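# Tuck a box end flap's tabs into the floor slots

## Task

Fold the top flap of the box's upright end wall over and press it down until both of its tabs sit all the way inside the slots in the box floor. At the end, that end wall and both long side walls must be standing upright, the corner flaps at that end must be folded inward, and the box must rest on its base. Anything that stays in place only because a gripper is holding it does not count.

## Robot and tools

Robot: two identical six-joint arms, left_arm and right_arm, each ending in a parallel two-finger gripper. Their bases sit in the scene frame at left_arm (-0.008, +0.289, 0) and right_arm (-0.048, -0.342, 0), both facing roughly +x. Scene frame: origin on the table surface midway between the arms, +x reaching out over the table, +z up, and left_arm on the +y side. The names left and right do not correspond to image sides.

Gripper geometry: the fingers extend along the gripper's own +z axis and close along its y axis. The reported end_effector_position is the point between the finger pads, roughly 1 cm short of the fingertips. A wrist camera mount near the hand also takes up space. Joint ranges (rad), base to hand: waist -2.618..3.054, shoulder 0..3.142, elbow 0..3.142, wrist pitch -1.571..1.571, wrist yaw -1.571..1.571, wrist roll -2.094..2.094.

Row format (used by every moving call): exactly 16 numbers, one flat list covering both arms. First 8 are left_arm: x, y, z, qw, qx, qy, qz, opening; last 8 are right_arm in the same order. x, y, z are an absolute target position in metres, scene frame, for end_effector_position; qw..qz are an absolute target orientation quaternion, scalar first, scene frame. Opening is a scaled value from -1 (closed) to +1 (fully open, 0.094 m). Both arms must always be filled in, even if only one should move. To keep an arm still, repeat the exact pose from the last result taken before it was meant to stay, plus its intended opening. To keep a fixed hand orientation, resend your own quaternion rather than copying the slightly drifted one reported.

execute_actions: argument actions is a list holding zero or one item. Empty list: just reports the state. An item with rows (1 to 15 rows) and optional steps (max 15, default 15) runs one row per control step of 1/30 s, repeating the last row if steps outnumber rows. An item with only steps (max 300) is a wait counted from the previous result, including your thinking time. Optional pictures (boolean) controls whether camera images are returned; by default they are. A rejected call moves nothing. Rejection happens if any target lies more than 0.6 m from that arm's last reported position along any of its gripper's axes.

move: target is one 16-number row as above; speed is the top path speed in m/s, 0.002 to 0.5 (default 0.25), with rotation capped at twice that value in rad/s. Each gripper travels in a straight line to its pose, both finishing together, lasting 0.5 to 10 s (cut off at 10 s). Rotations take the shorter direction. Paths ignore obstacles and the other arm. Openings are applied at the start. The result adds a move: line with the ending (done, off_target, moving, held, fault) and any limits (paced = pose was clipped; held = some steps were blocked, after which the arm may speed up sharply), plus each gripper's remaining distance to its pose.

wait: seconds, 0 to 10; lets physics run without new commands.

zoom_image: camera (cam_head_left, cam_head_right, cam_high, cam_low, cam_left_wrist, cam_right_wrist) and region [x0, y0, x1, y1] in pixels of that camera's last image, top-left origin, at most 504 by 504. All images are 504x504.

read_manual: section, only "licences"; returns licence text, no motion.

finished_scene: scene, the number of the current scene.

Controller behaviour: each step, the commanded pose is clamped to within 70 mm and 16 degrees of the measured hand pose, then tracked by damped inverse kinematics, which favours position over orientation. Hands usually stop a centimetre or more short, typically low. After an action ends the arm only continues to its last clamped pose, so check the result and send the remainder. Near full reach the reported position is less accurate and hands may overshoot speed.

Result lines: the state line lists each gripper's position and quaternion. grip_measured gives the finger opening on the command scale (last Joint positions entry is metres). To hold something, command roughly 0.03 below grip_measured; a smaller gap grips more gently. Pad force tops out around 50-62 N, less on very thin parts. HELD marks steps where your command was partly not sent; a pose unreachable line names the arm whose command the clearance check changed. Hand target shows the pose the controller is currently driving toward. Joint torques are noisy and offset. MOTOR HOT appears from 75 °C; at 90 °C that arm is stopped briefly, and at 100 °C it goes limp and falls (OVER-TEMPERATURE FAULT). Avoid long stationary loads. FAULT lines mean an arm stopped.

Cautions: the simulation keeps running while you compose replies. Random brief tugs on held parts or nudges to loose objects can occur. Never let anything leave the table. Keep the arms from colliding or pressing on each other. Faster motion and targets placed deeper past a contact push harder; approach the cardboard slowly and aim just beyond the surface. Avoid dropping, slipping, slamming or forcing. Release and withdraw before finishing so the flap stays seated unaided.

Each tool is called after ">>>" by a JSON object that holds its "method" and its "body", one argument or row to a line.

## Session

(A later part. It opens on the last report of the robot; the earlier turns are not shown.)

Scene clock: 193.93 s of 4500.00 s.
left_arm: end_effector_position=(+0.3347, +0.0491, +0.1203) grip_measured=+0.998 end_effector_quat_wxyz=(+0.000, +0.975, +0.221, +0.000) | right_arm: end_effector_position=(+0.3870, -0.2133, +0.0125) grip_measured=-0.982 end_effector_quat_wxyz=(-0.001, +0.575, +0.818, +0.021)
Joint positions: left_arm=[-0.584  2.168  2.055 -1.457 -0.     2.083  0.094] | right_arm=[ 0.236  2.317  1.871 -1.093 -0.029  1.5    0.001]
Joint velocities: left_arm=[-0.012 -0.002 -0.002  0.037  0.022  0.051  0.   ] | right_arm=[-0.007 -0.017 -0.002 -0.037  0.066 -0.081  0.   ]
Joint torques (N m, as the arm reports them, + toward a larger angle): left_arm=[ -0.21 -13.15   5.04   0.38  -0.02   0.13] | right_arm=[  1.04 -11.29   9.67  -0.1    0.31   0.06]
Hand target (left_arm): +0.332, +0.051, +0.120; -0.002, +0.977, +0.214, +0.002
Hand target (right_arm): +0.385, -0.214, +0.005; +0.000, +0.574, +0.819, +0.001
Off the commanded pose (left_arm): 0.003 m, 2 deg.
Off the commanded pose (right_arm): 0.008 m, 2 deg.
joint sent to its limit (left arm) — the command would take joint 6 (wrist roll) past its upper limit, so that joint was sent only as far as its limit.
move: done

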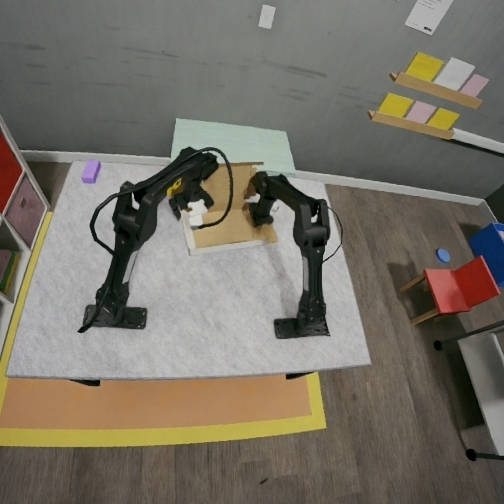

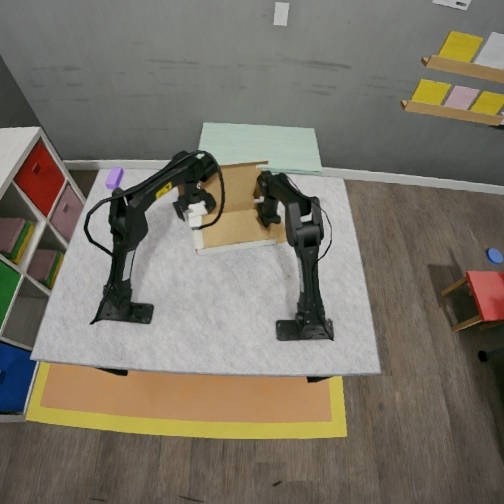

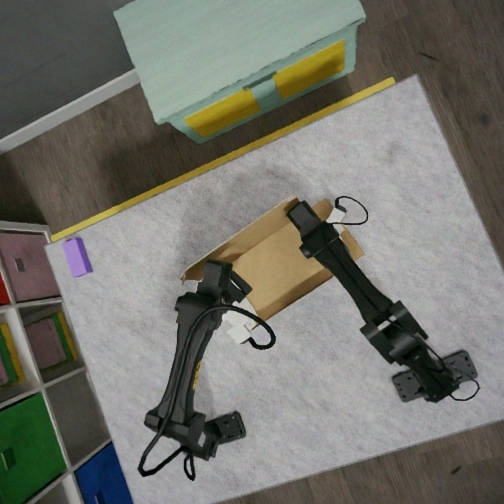

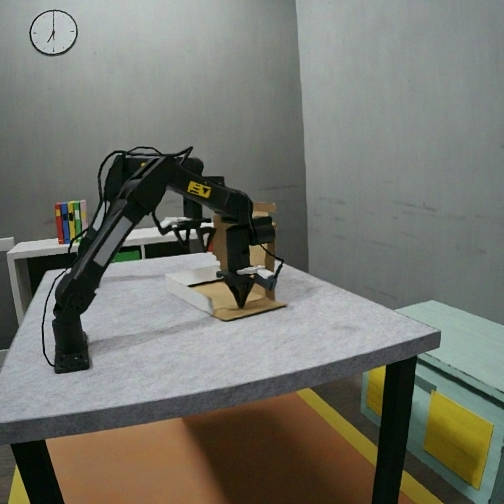

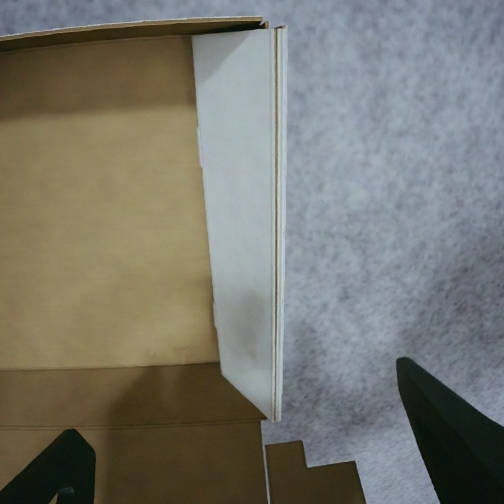

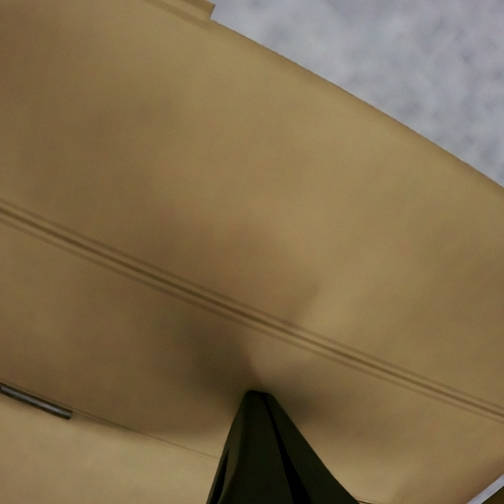

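>>> {"method": "move", "body": {
  "target": [0.334,0.05,0.025,0,0.978,0.208,0,1,0.385,-0.214,0.005,0,0.574,0.819,0,-1],
  "speed": 0.1
}}

>>> {"method": "move", "body": {
  "target": [0.334,0.05,0.025,0,0.978,0.208,0,0.0,0.385,-0.214,0.005,0,0.574,0.819,0,-1]
}}

Scene clock: 198.33 s of 4500.00 s.
left_arm: end_effector_position=(+0.3373, +0.0473, +0.0345) grip_measured=+0.998 end_effector_quat_wxyz=(+0.008, +0.975, +0.220, +0.008) | right_arm: end_effector_position=(+0.3869, -0.2132, +0.0125) grip_measured=-0.982 end_effector_quat_wxyz=(+0.001, +0.574, +0.819, +0.019)
Joint positions: left_arm=[-0.584  2.173  1.72  -1.094 -0.001  2.086  0.094] | right_arm=[ 0.239  2.317  1.871 -1.093 -0.023  1.5    0.001]
Joint velocities: left_arm=[-0.032 -0.012 -0.007 -0.022 -0.081 -0.037  0.001] | right_arm=[-0.012  0.002  0.007 -0.022 -0.007  0.007  0.   ]
Joint torques (N m, as the arm reports them, + toward a larger angle): left_arm=[ -0.16 -11.25   5.21   0.48  -0.06   0.15] | right_arm=[  0.81 -11.26   9.69  -0.11   0.24   0.06]
Hand target (left_arm): +0.333, +0.050, +0.025; -0.002, +0.977, +0.215, +0.002
Hand target (right_arm): +0.385, -0.214, +0.005; +0.000, +0.574, +0.819, +0.001
Off the commanded pose (left_arm): 0.010 m, 2 deg.
Off the commanded pose (right_arm): 0.008 m, 2 deg.
joint sent to its limit (left arm) — the command would take joint 6 (wrist roll) past its upper limit, so that joint was sent only as far as its limit.
move: done

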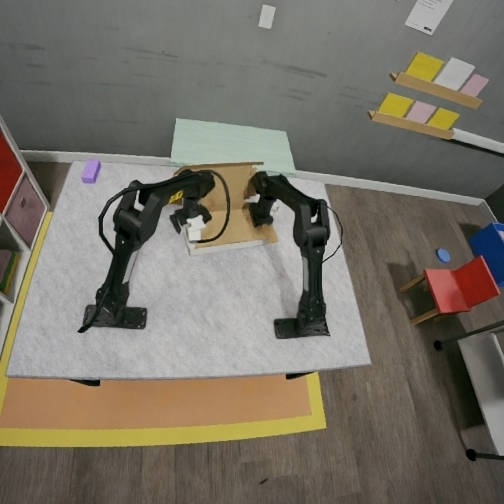

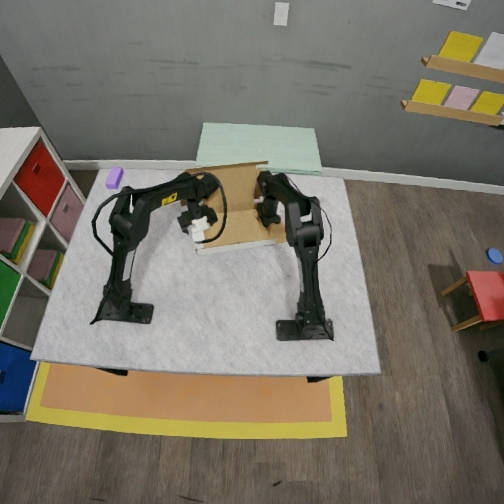

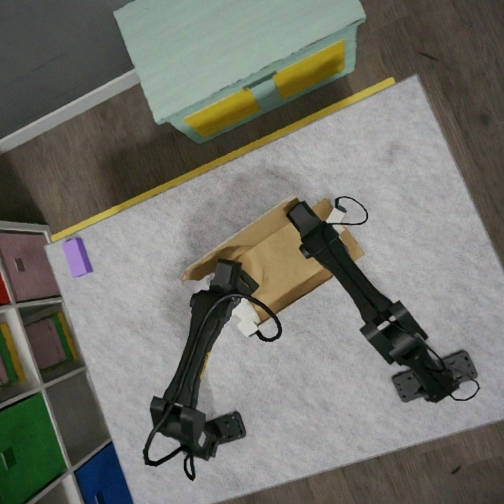

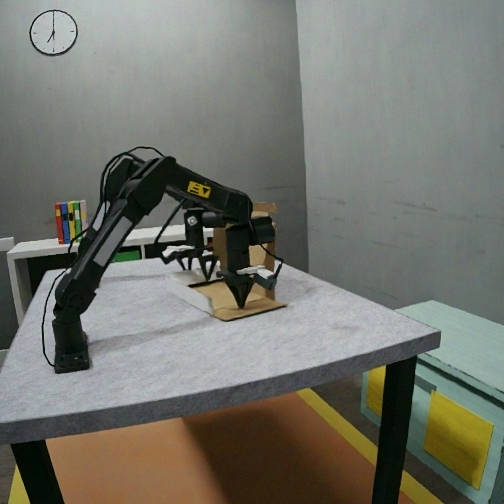

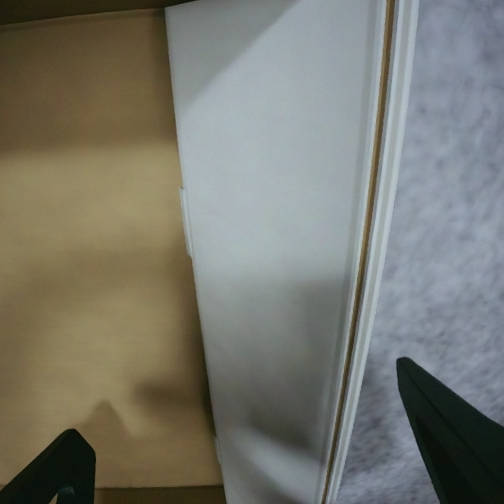

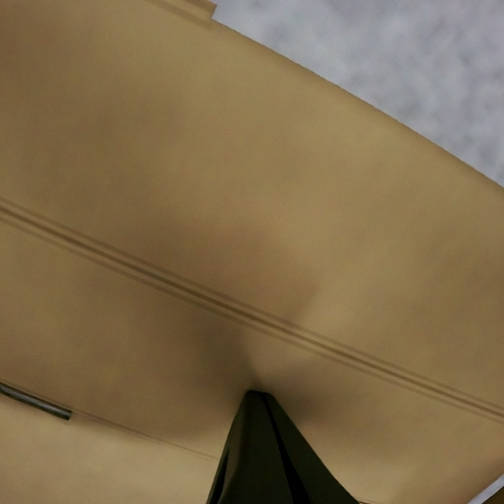

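Scene clock: 199.03 s of 4500.00 s.
left_arm: end_effector_position=(+0.3374, +0.0504, +0.0345) grip_measured=+0.002 end_effector_quat_wxyz=(+0.002, +0.976, +0.219, +0.010) | right_arm: end_effector_position=(+0.3872, -0.2144, +0.0124) grip_measured=-0.982 end_effector_quat_wxyz=(+0.003, +0.574, +0.819, +0.017)
Joint positions: left_arm=[-0.583  2.173  1.72  -1.101 -0.013  2.088  0.047] | right_arm=[ 0.239  2.317  1.871 -1.094 -0.016  1.5    0.001]
Joint velocities: left_arm=[ 0.017 -0.012 -0.017  0.022 -0.022  0.007 -0.   ] | right_arm=[ 0.012 -0.012  0.002 -0.037 -0.066 -0.066 -0.001]
Joint torques (N m, as the arm reports them, + toward a larger angle): left_arm=[ -0.21 -10.96   5.64   0.5    0.06   0.13] | right_arm=[  0.8  -11.25   9.7   -0.11   0.16   0.06]
Hand target (left_arm): +0.334, +0.050, +0.025; -0.002, +0.977, +0.215, +0.002
Hand target (right_arm): +0.385, -0.214, +0.005; +0.000, +0.574, +0.819, +0.001
Off the commanded pose (left_arm): 0.010 m, 2 deg.
Off the commanded pose (right_arm): 0.008 m, 2 deg.
joint sent to its limit (left arm) — the command would take joint 6 (wrist roll) past its upper limit, so that joint was sent only as far as its limit.
move: done

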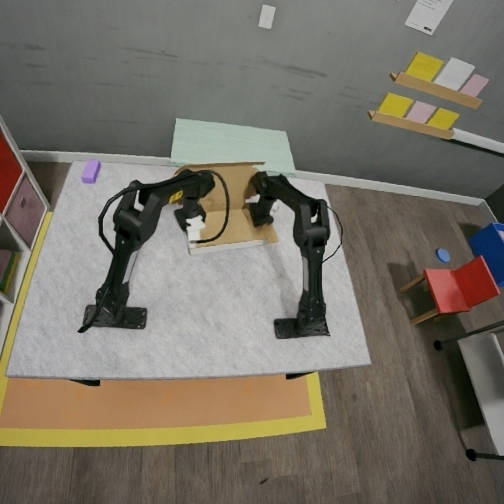

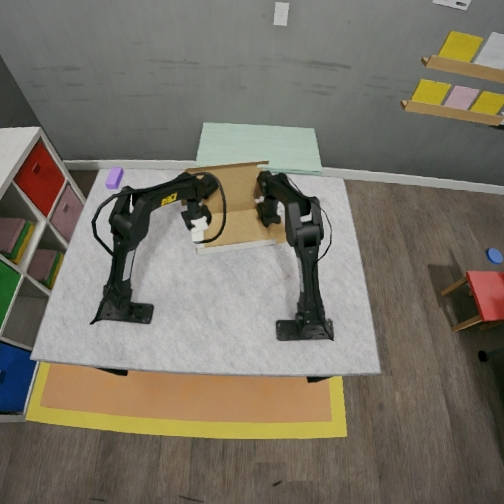

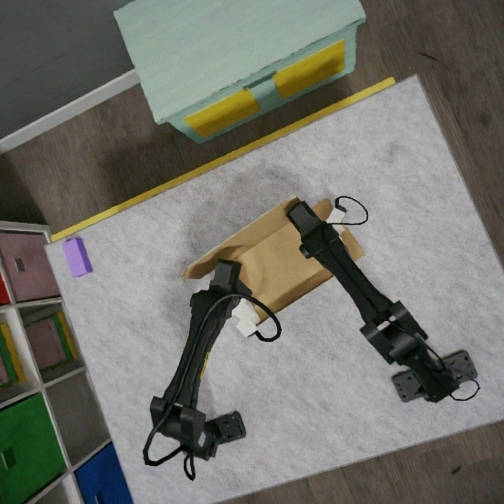

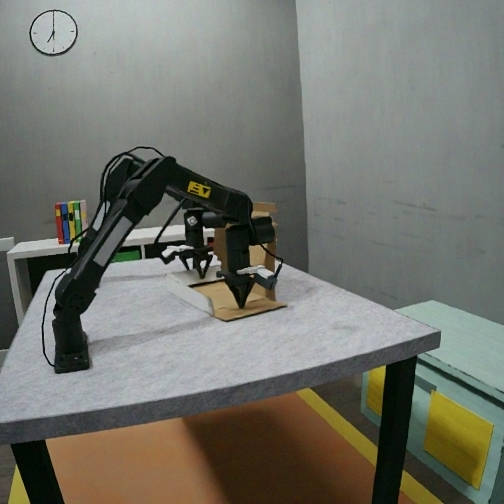

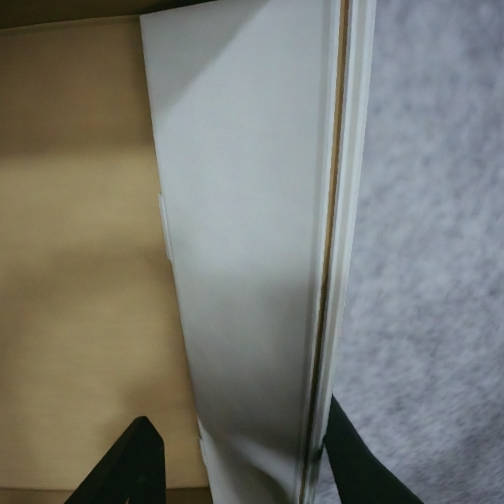

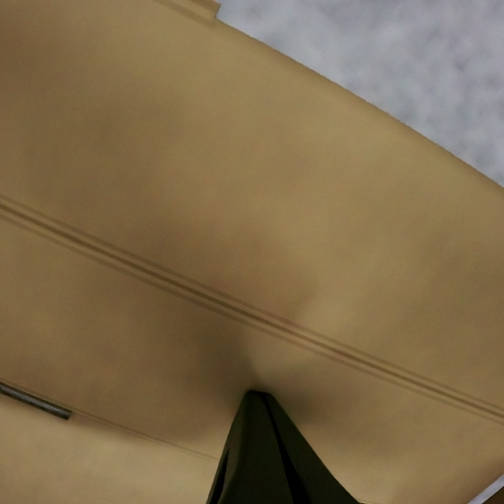

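>>> {"method": "move", "body": {
  "target": [0.334,0.052,0.012,0,0.978,0.208,0,0.0,0.385,-0.214,0.04,0,0.574,0.819,0,-1],
  "speed": 0.05
}}

>>> {"method": "move", "body": {
  "target": [0.334,0.052,0.012,0,0.978,0.208,0,-0.9,0.385,-0.214,0.04,0,0.574,0.819,0,-1]
}}

Scene clock: 203.30 s of 4500.00 s.
left_arm: end_effector_position=(+0.3387, +0.0498, +0.0223) grip_measured=+0.002 end_effector_quat_wxyz=(+0.004, +0.976, +0.219, +0.013) | right_arm: end_effector_position=(+0.3812, -0.2163, +0.0344) grip_measured=-0.982 end_effector_quat_wxyz=(-0.009, +0.574, +0.819, +0.001)
Joint positions: left_arm=[-0.583  2.183  1.687 -1.051 -0.014  2.088  0.047] | right_arm=[ 0.239  2.317  1.96  -1.222 -0.014  1.501  0.001]
Joint velocities: left_arm=[-0.027 -0.007 -0.012  0.007 -0.037 -0.007 -0.   ] | right_arm=[ 0.017  0.002  0.017 -0.007  0.022 -0.007 -0.001]
Joint torques (N m, as the arm reports them, + toward a larger angle): left_arm=[  0.1  -11.12   5.07   0.48   0.02   0.14] | right_arm=[  0.8  -13.36  10.62  -0.11   0.14   0.06]
Hand target (left_arm): +0.334, +0.052, +0.012; -0.003, +0.976, +0.216, +0.002
Hand target (right_arm): +0.385, -0.214, +0.040; -0.000, +0.574, +0.819, +0.001
Off the commanded pose (left_arm): 0.012 m, 2 deg.
Off the commanded pose (right_arm): 0.007 m, 1 deg.
joint sent to its limit (left arm) — the command would take joint 6 (wrist roll) past its upper limit, so that joint was sent only as far as its limit.
After step 90, 0.20 s passed at rest.
move: off_target (left_arm)

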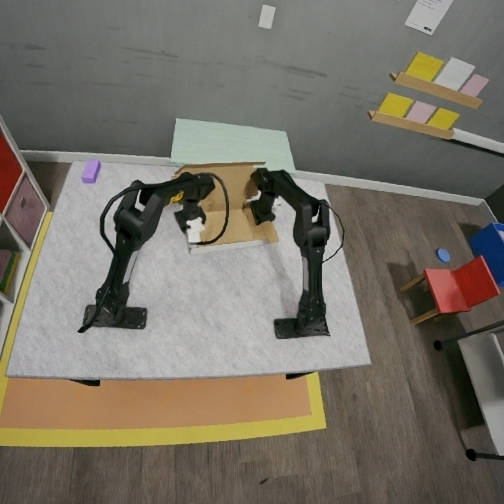

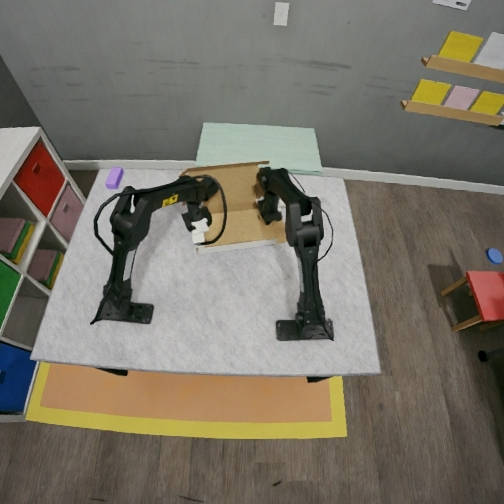

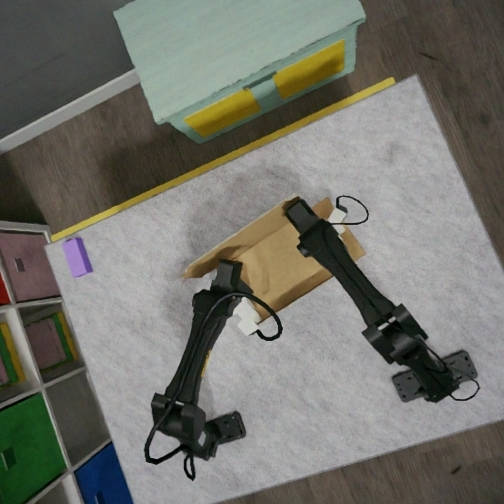

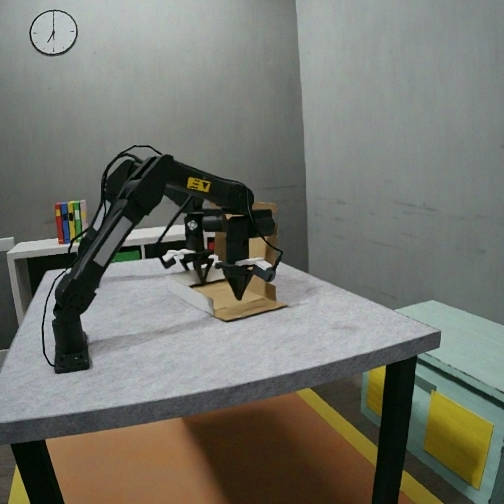

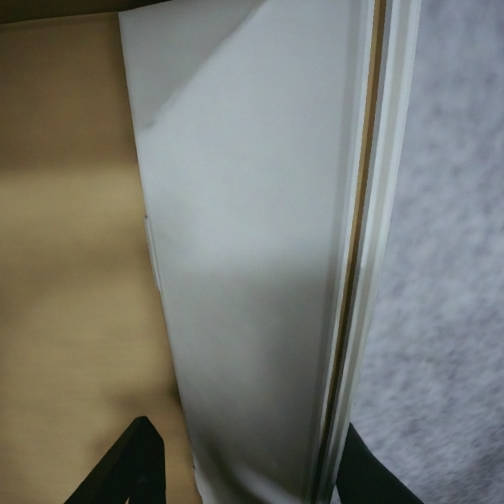

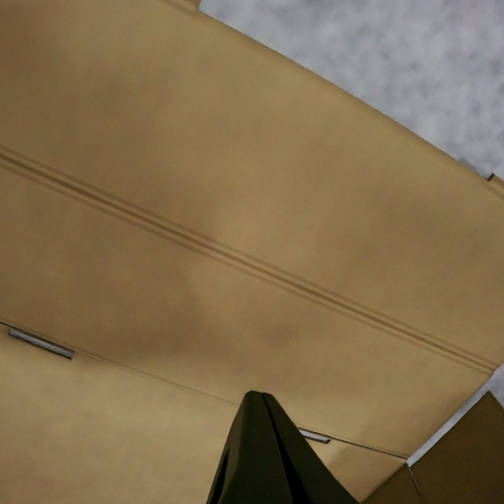

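Scene clock: 204.00 s of 4500.00 s.
left_arm: end_effector_position=(+0.3396, +0.0488, +0.0223) grip_measured=-0.896 end_effector_quat_wxyz=(+0.007, +0.976, +0.216, +0.014) | right_arm: end_effector_position=(+0.3809, -0.2166, +0.0344) grip_measured=-0.982 end_effector_quat_wxyz=(-0.009, +0.574, +0.819, +0.000)
Joint positions: left_arm=[-0.583  2.183  1.687 -1.045 -0.012  2.094  0.005] | right_arm=[ 0.239  2.317  1.96  -1.224 -0.014  1.501  0.001]
Joint velocities: left_arm=[ 0.002 -0.017 -0.012  0.037  0.022 -0.037  0.   ] | right_arm=[ 0.017  0.007  0.002 -0.007  0.022  0.022  0.   ]
Joint torques (N m, as the arm reports them, + toward a larger angle): left_arm=[ -0.07 -11.06   5.25   0.44   0.03   0.07] | right_arm=[  0.82 -13.31  10.66  -0.11   0.13   0.06]
Hand target (left_arm): +0.334, +0.052, +0.012; -0.002, +0.976, +0.216, +0.002
Hand target (right_arm): +0.385, -0.214, +0.040; +0.000, +0.574, +0.819, +0.000
Off the commanded pose (left_arm): 0.012 m, 2 deg.
Off the commanded pose (right_arm): 0.007 m, 1 deg.
joint sent to its limit (left arm) — the command would take joint 6 (wrist roll) past its upper limit, so that joint was sent only as far as its limit.
move: off_target (left_arm)

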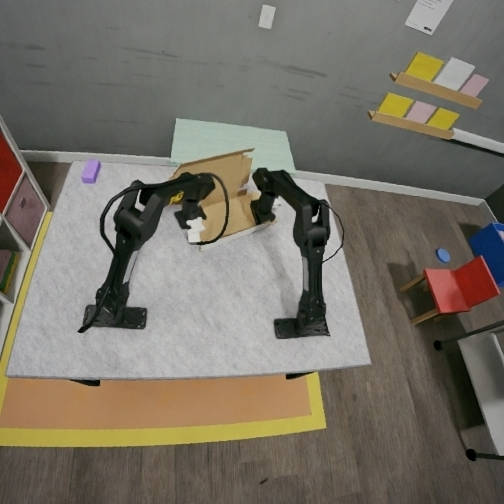

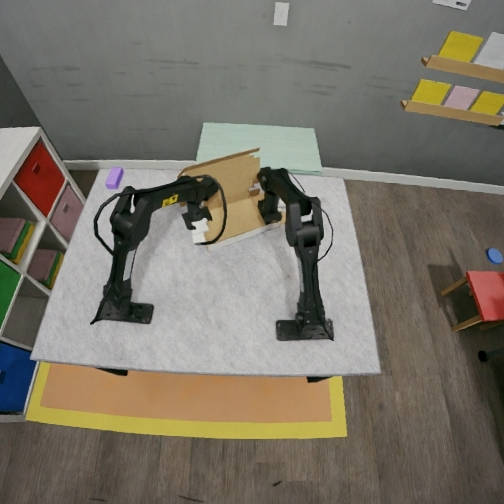

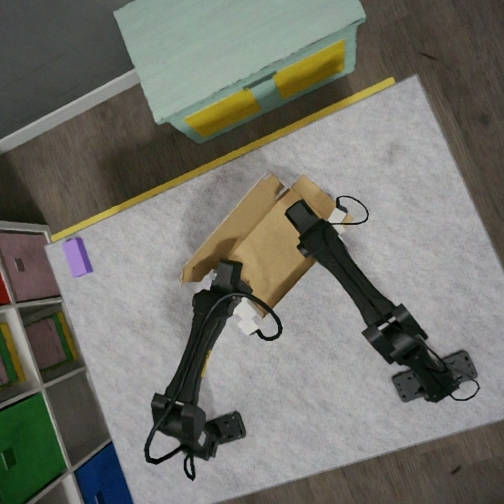

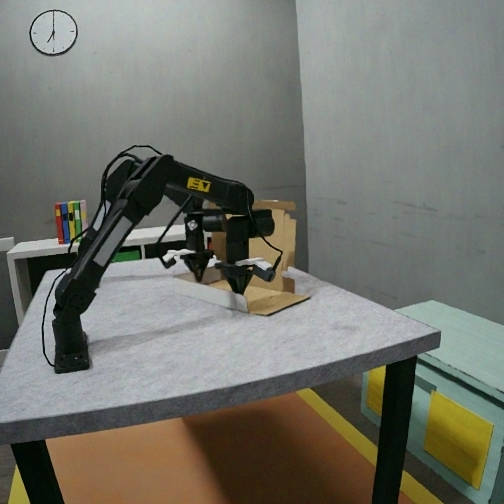

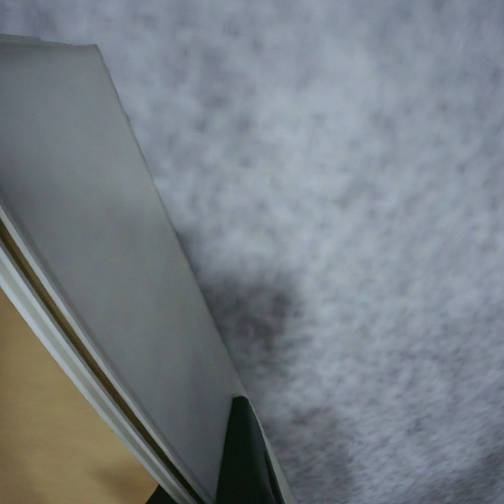

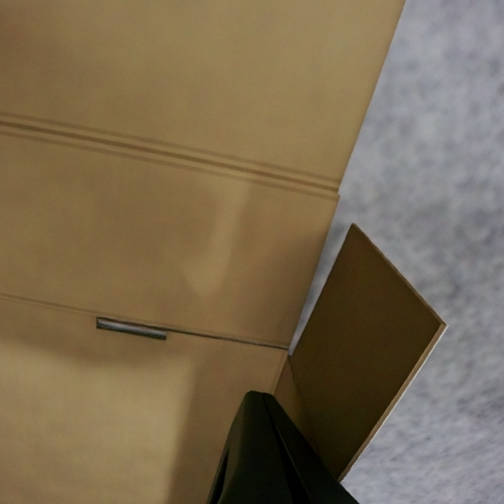

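>>> {"method": "move", "body": {
  "target": [0.338,0.05,0.022,0,0.978,0.208,0,-0.6,0.375,-0.225,0.12,0,0.574,0.819,0,-1],
  "speed": 0.1
}}

>>> {"method": "move", "body": {
  "target": [0.335,0.05,0.16,0,0.978,0.208,0,-0.6,0.3,-0.33,0.2,0,0.574,0.819,0,-1],
  "speed": 0.15
}}

Scene clock: 211.53 s of 4500.00 s.
left_arm: end_effector_position=(+0.3382, +0.0498, +0.0223) grip_measured=-0.602 end_effector_quat_wxyz=(+0.004, +0.976, +0.216, +0.012) | right_arm: end_effector_position=(+0.3703, -0.2197, +0.1047) grip_measured=-0.982 end_effector_quat_wxyz=(-0.016, +0.574, +0.819, -0.009)
Joint positions: left_arm=[-0.583  2.183  1.687 -1.052 -0.012  2.094  0.019] | right_arm=[ 0.239  2.294  2.199 -1.509 -0.013  1.499  0.001]
Joint velocities: left_arm=[-0.012 -0.007 -0.002  0.051 -0.007  0.037  0.   ] | right_arm=[-0.012  0.007 -0.002  0.022 -0.095 -0.051 -0.001]
Joint torques (N m, as the arm reports them, + toward a larger angle): left_arm=[  0.09 -10.56   9.88   0.17   0.01   0.07] | right_arm=[ -0.8  -15.02  10.55  -0.15   0.14  -0.11]
Hand target (left_arm): +0.338, +0.050, +0.022; -0.002, +0.976, +0.217, +0.003
Hand target (right_arm): +0.375, -0.225, +0.120; +0.000, +0.574, +0.819, +0.000
Off the commanded pose (left_arm): 0.000 m, 2 deg.
Off the commanded pose (right_arm): 0.017 m, 2 deg.
joint sent to its limit (left arm) — the command would take joint 6 (wrist roll) past its upper limit, so that joint was sent only as far as its limit.
After step 90, 3.07 s passed at rest.
move: off_target (right_arm)

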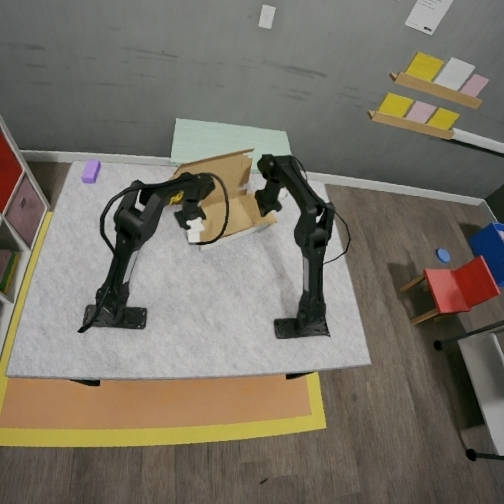

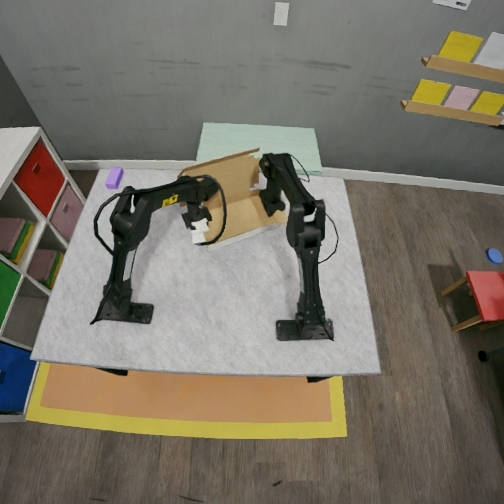

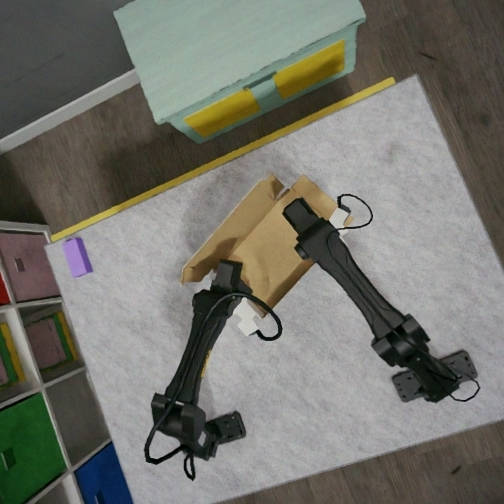

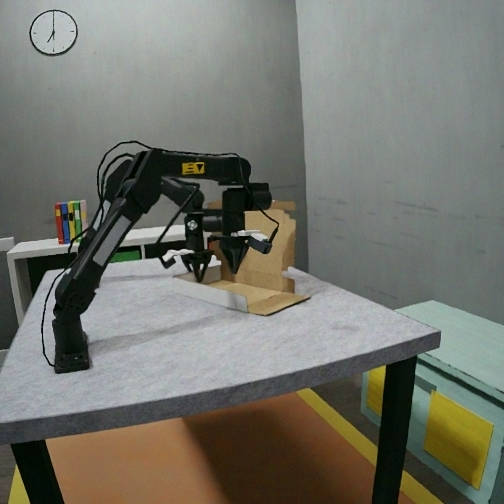

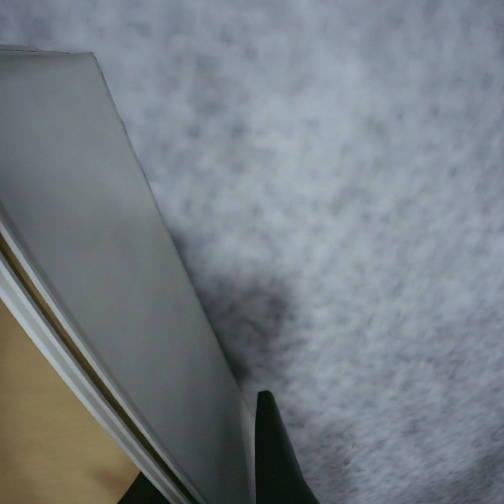

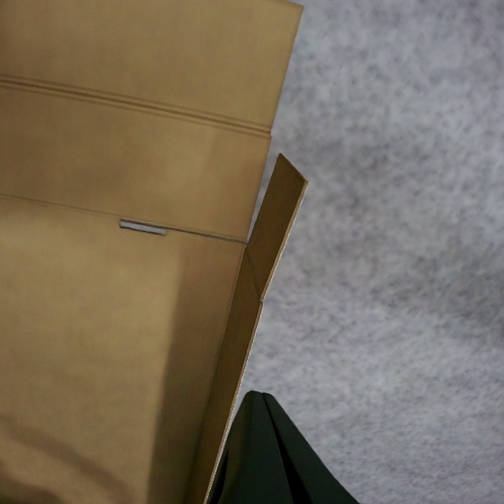

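Scene clock: 213.13 s of 4500.00 s.
left_arm: end_effector_position=(+0.3410, +0.0478, +0.1539) grip_measured=-0.602 end_effector_quat_wxyz=(+0.018, +0.976, +0.216, +0.025) | right_arm: end_effector_position=(+0.3072, -0.3262, +0.2023) grip_measured=-0.982 end_effector_quat_wxyz=(+0.032, +0.575, +0.817, +0.030)
Joint positions: left_arm=[-0.583  2.153  2.164 -1.521 -0.012  2.094  0.019] | right_arm=[-0.001  1.856  1.929 -1.557 -0.009  1.266  0.001]
Joint velocities: left_arm=[-0.007 -0.007  0.002 -0.066  0.022 -0.007 -0.   ] | right_arm=[-0.012  0.017 -0.002 -0.051 -0.007 -0.037 -0.   ]
Joint torques (N m, as the arm reports them, + toward a larger angle): left_arm=[ -0.2  -12.24   8.68   0.2    0.04   0.08] | right_arm=[ -0.45 -10.52   5.06   0.14   0.11  -0.12]
Hand target (left_arm): +0.336, +0.049, +0.160; +0.017, +0.976, +0.215, +0.019
Hand target (right_arm): +0.300, -0.330, +0.201; +0.028, +0.574, +0.818, +0.020
Off the commanded pose (left_arm): 0.009 m, 4 deg.
Off the commanded pose (right_arm): 0.008 m, 5 deg.
joint sent to its limit (left arm) — the command would take joint 4 (wrist pitch) past its lower limit and joint 6 (wrist roll) past its upper limit, so those joints were sent only as far as their limits.
joint sent to its limit (right arm) — the command would take joint 4 (wrist pitch) past its lower limit, so that joint was sent only as far as its limit.
move: off_target (left_arm, right_arm)

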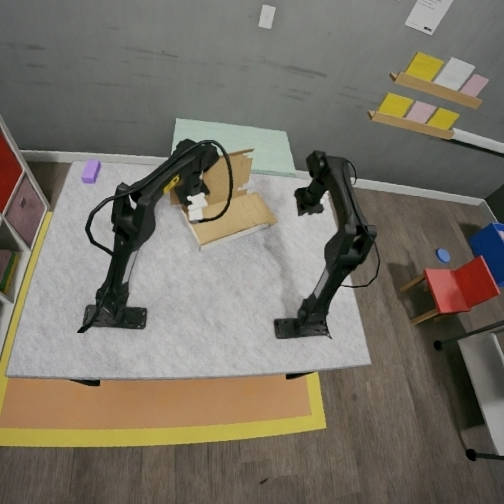

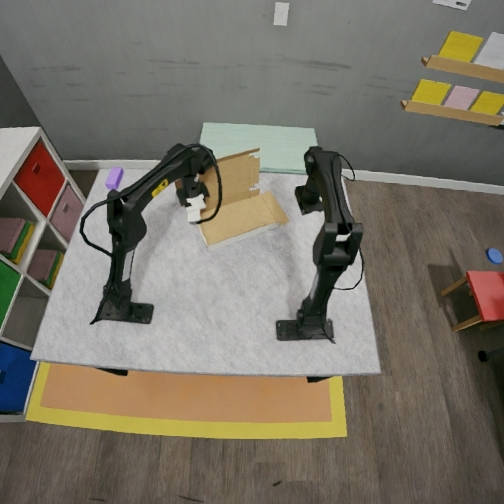

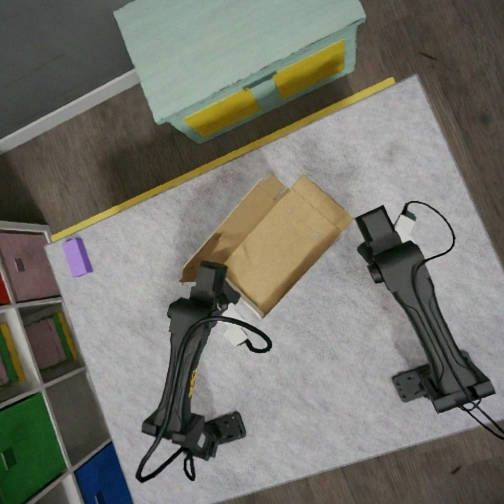

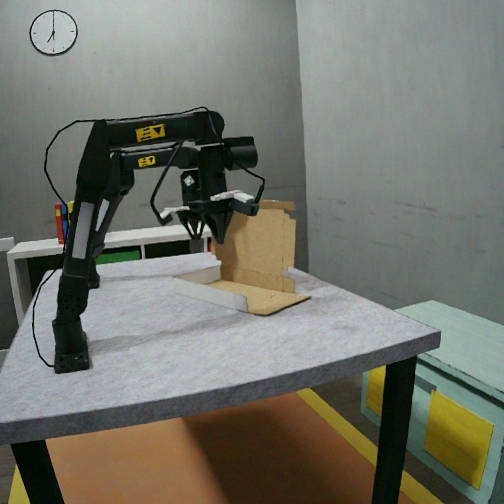

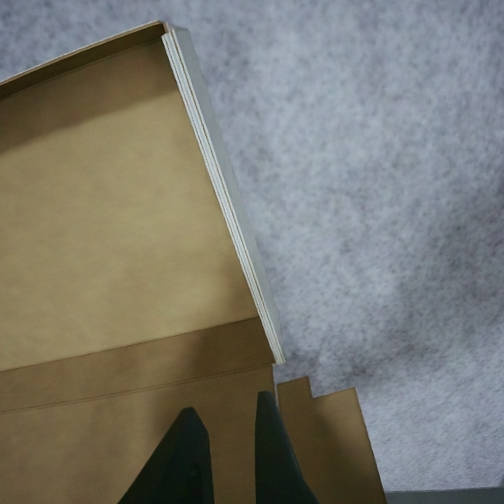

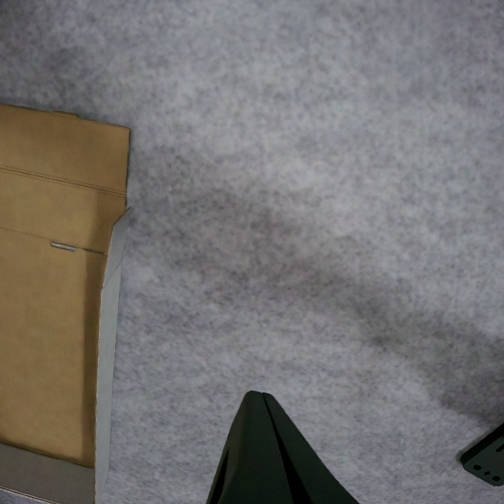

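>>> {"method": "move", "body": {
  "target": [0.29,0.0,0.16,0,0.407,0.914,0,-1,0.3,-0.33,0.2,0,0.574,0.819,0,-1]
}}

Scene clock: 224.27 s of 4500.00 s.
left_arm: end_effector_position=(+0.2969, -0.0009, +0.1537) grip_measured=-0.998 end_effector_quat_wxyz=(+0.024, +0.409, +0.912, -0.002) | right_arm: end_effector_position=(+0.3072, -0.3262, +0.2023) grip_measured=-0.982 end_effector_quat_wxyz=(+0.032, +0.574, +0.817, +0.030)
Joint positions: left_arm=[-0.738  2.153  2.164 -1.535 -0.013  0.076  0.   ] | right_arm=[-0.001  1.856  1.929 -1.557 -0.009  1.263  0.001]
Joint velocities: left_arm=[-0.017  0.007 -0.017 -0.037 -0.022  0.007  0.001] | right_arm=[ 0.007 -0.002 -0.002 -0.022 -0.081 -0.11  -0.   ]
Joint torques (N m, as the arm reports them, + toward a larger angle): left_arm=[ -0.59 -13.29   6.44   0.28   0.13  -0.07] | right_arm=[ -0.54 -10.2    4.95   0.14   0.06  -0.11]
Hand target (left_arm): +0.289, -0.000, +0.160; +0.019, +0.407, +0.913, -0.007
Hand target (right_arm): +0.300, -0.330, +0.200; +0.025, +0.574, +0.818, +0.020
Off the commanded pose (left_arm): 0.009 m, 3 deg.
Off the commanded pose (right_arm): 0.008 m, 5 deg.
joint sent to its limit (left arm) — the command would take joint 4 (wrist pitch) past its lower limit, so that joint was sent only as far as its limit.
joint sent to its limit (right arm) — the command would take joint 4 (wrist pitch) past its lower limit, so that joint was sent only as far as its limit.
After step 90, 3.80 s passed at rest.
move: off_target (left_arm, right_arm)

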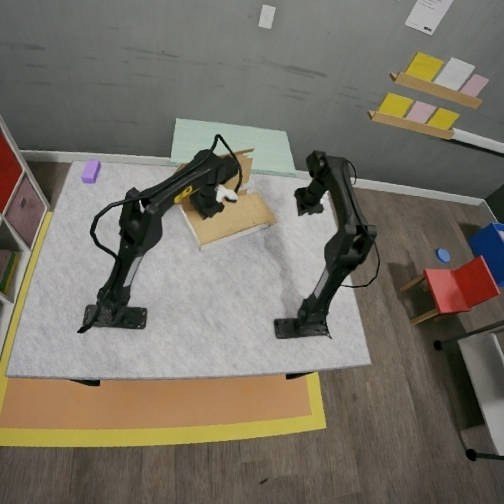

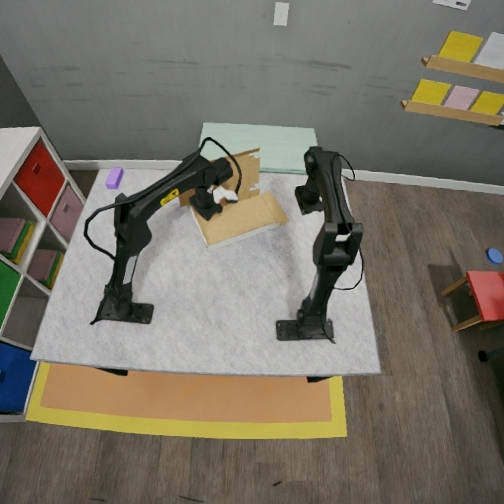

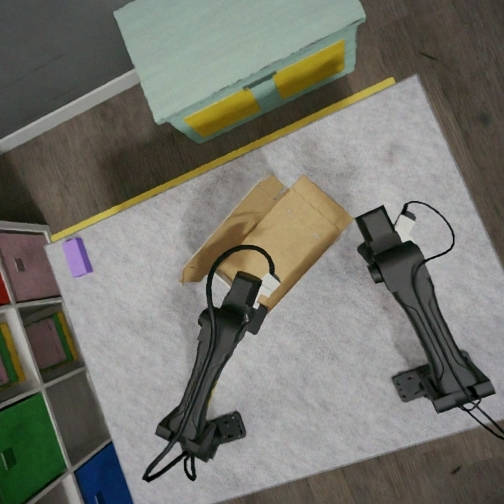

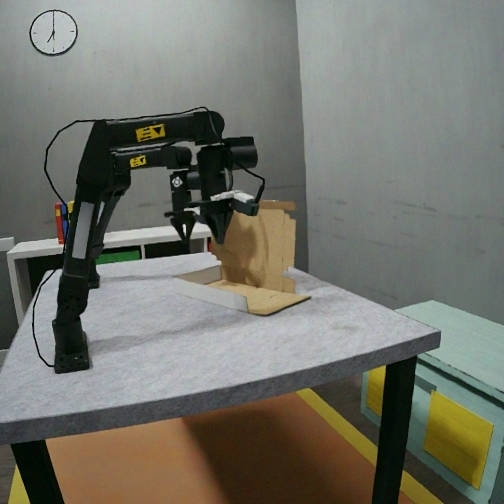

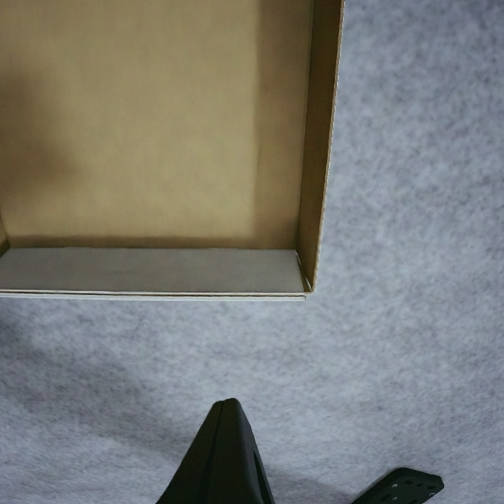

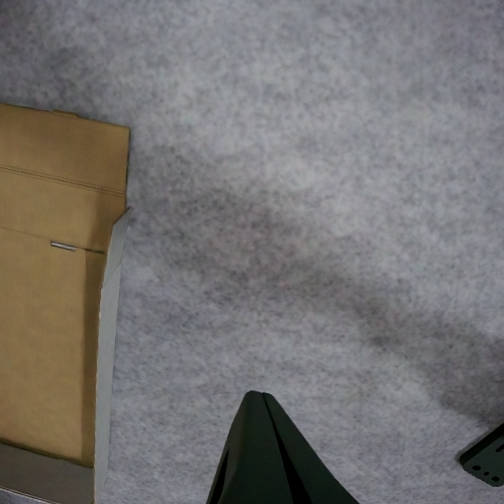

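>>> {"method": "move", "body": {
  "target": [0.322,0.022,0.15,0,0.407,0.914,0,-1,0.3,-0.33,0.2,0,0.574,0.819,0,-1],
  "speed": 0.1
}}

>>> {"method": "zoom_image", "body": {
  "camera": "cam_left_wrist",
  "region": [0, 180, 400, 340]
}}

Scene clock: 229.03 s of 4500.00 s.
left_arm: end_effector_position=(+0.3226, +0.0240, +0.1476) grip_measured=-0.998 end_effector_quat_wxyz=(+0.019, +0.402, +0.916, +0.001) | right_arm: end_effector_position=(+0.3072, -0.3262, +0.2023) grip_measured=-0.982 end_effector_quat_wxyz=(+0.032, +0.574, +0.817, +0.030)
Joint positions: left_arm=[-0.654  2.177  2.179 -1.537 -0.012  0.144  0.   ] | right_arm=[-0.001  1.856  1.929 -1.557 -0.009  1.263  0.001]
Joint velocities: left_arm=[-0.002 -0.032 -0.002  0.051 -0.051  0.022  0.   ] | right_arm=[-0.017  0.002 -0.002 -0.022 -0.095 -0.022  0.   ]
Joint torques (N m, as the arm reports them, + toward a larger angle): left_arm=[  0.07 -11.15   9.36   0.33   0.11   0.14] | right_arm=[ -0.54 -10.2    4.94   0.14   0.06  -0.11]
Hand target (left_arm): +0.322, +0.022, +0.150; +0.016, +0.407, +0.913, -0.004
Hand target (right_arm): +0.300, -0.330, +0.200; +0.025, +0.574, +0.818, +0.020
Off the commanded pose (left_arm): 0.003 m, 2 deg.
Off the commanded pose (right_arm): 0.008 m, 5 deg.
joint sent to its limit (left arm) — the command would take joint 4 (wrist pitch) past its lower limit, so that joint was sent only as far as its limit.
joint sent to its limit (right arm) — the command would take joint 4 (wrist pitch) past its lower limit, so that joint was sent only as far as its limit.
After step 90, 1.00 s passed at rest.
move: off_target (right_arm)

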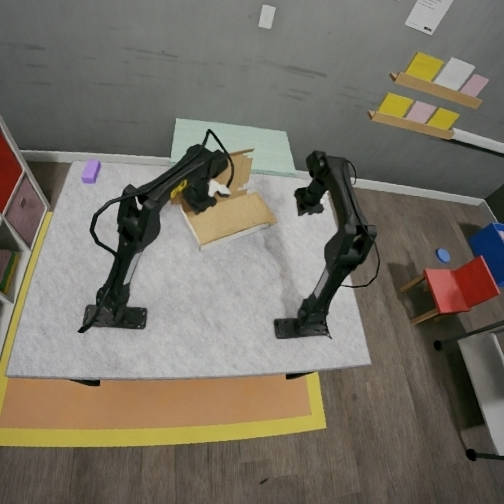

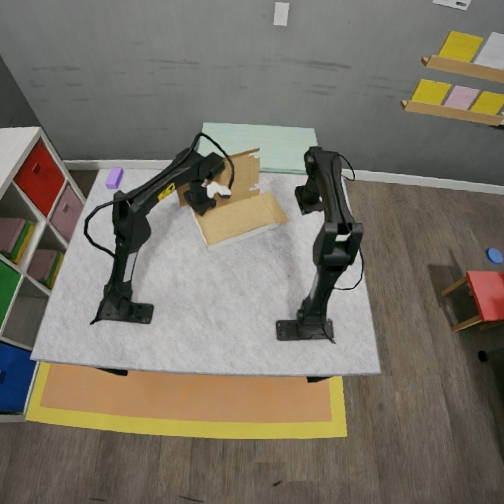

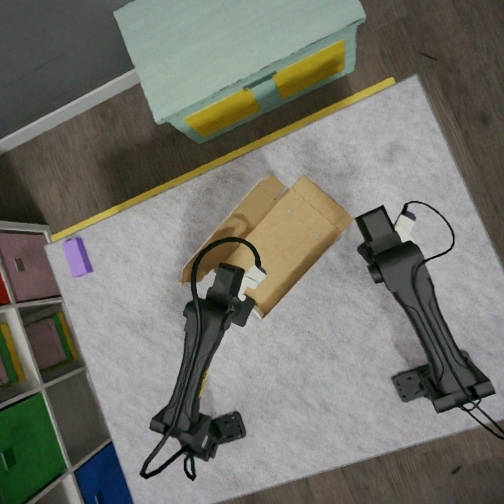

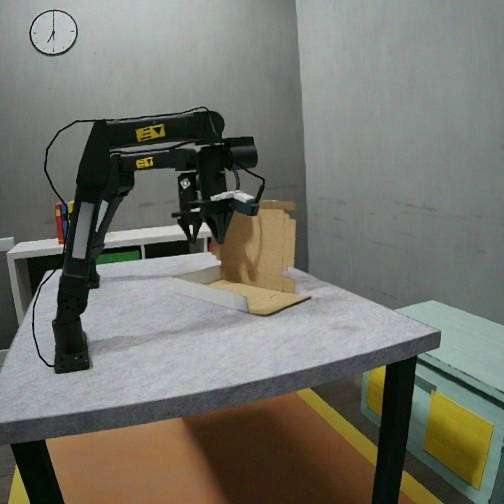

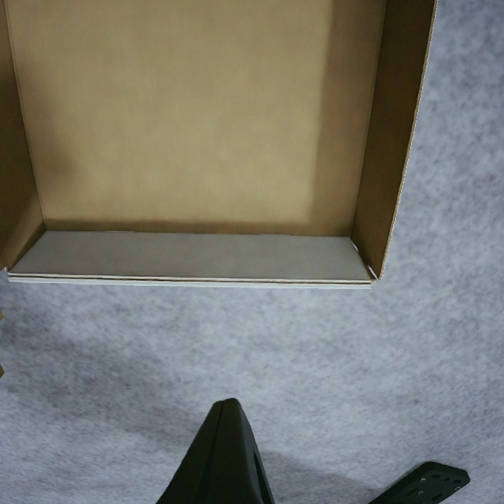

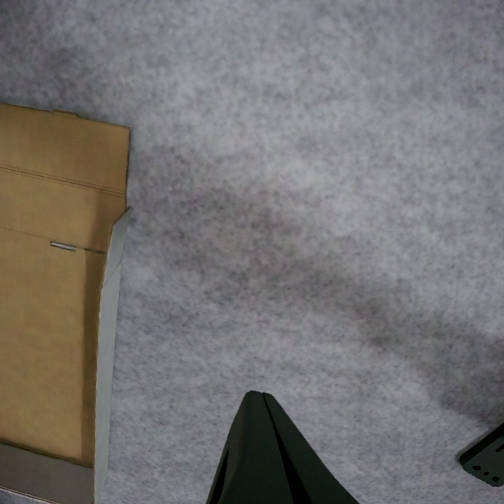

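Region (0, 180, 400, 340) of cam_left_wrist's 504x504 image, scaled by 1.260, with more detail than that image has; it fills the top 202 rows of this view, and the rest is white.

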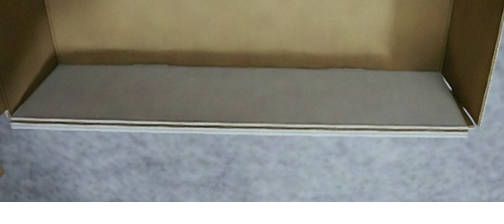

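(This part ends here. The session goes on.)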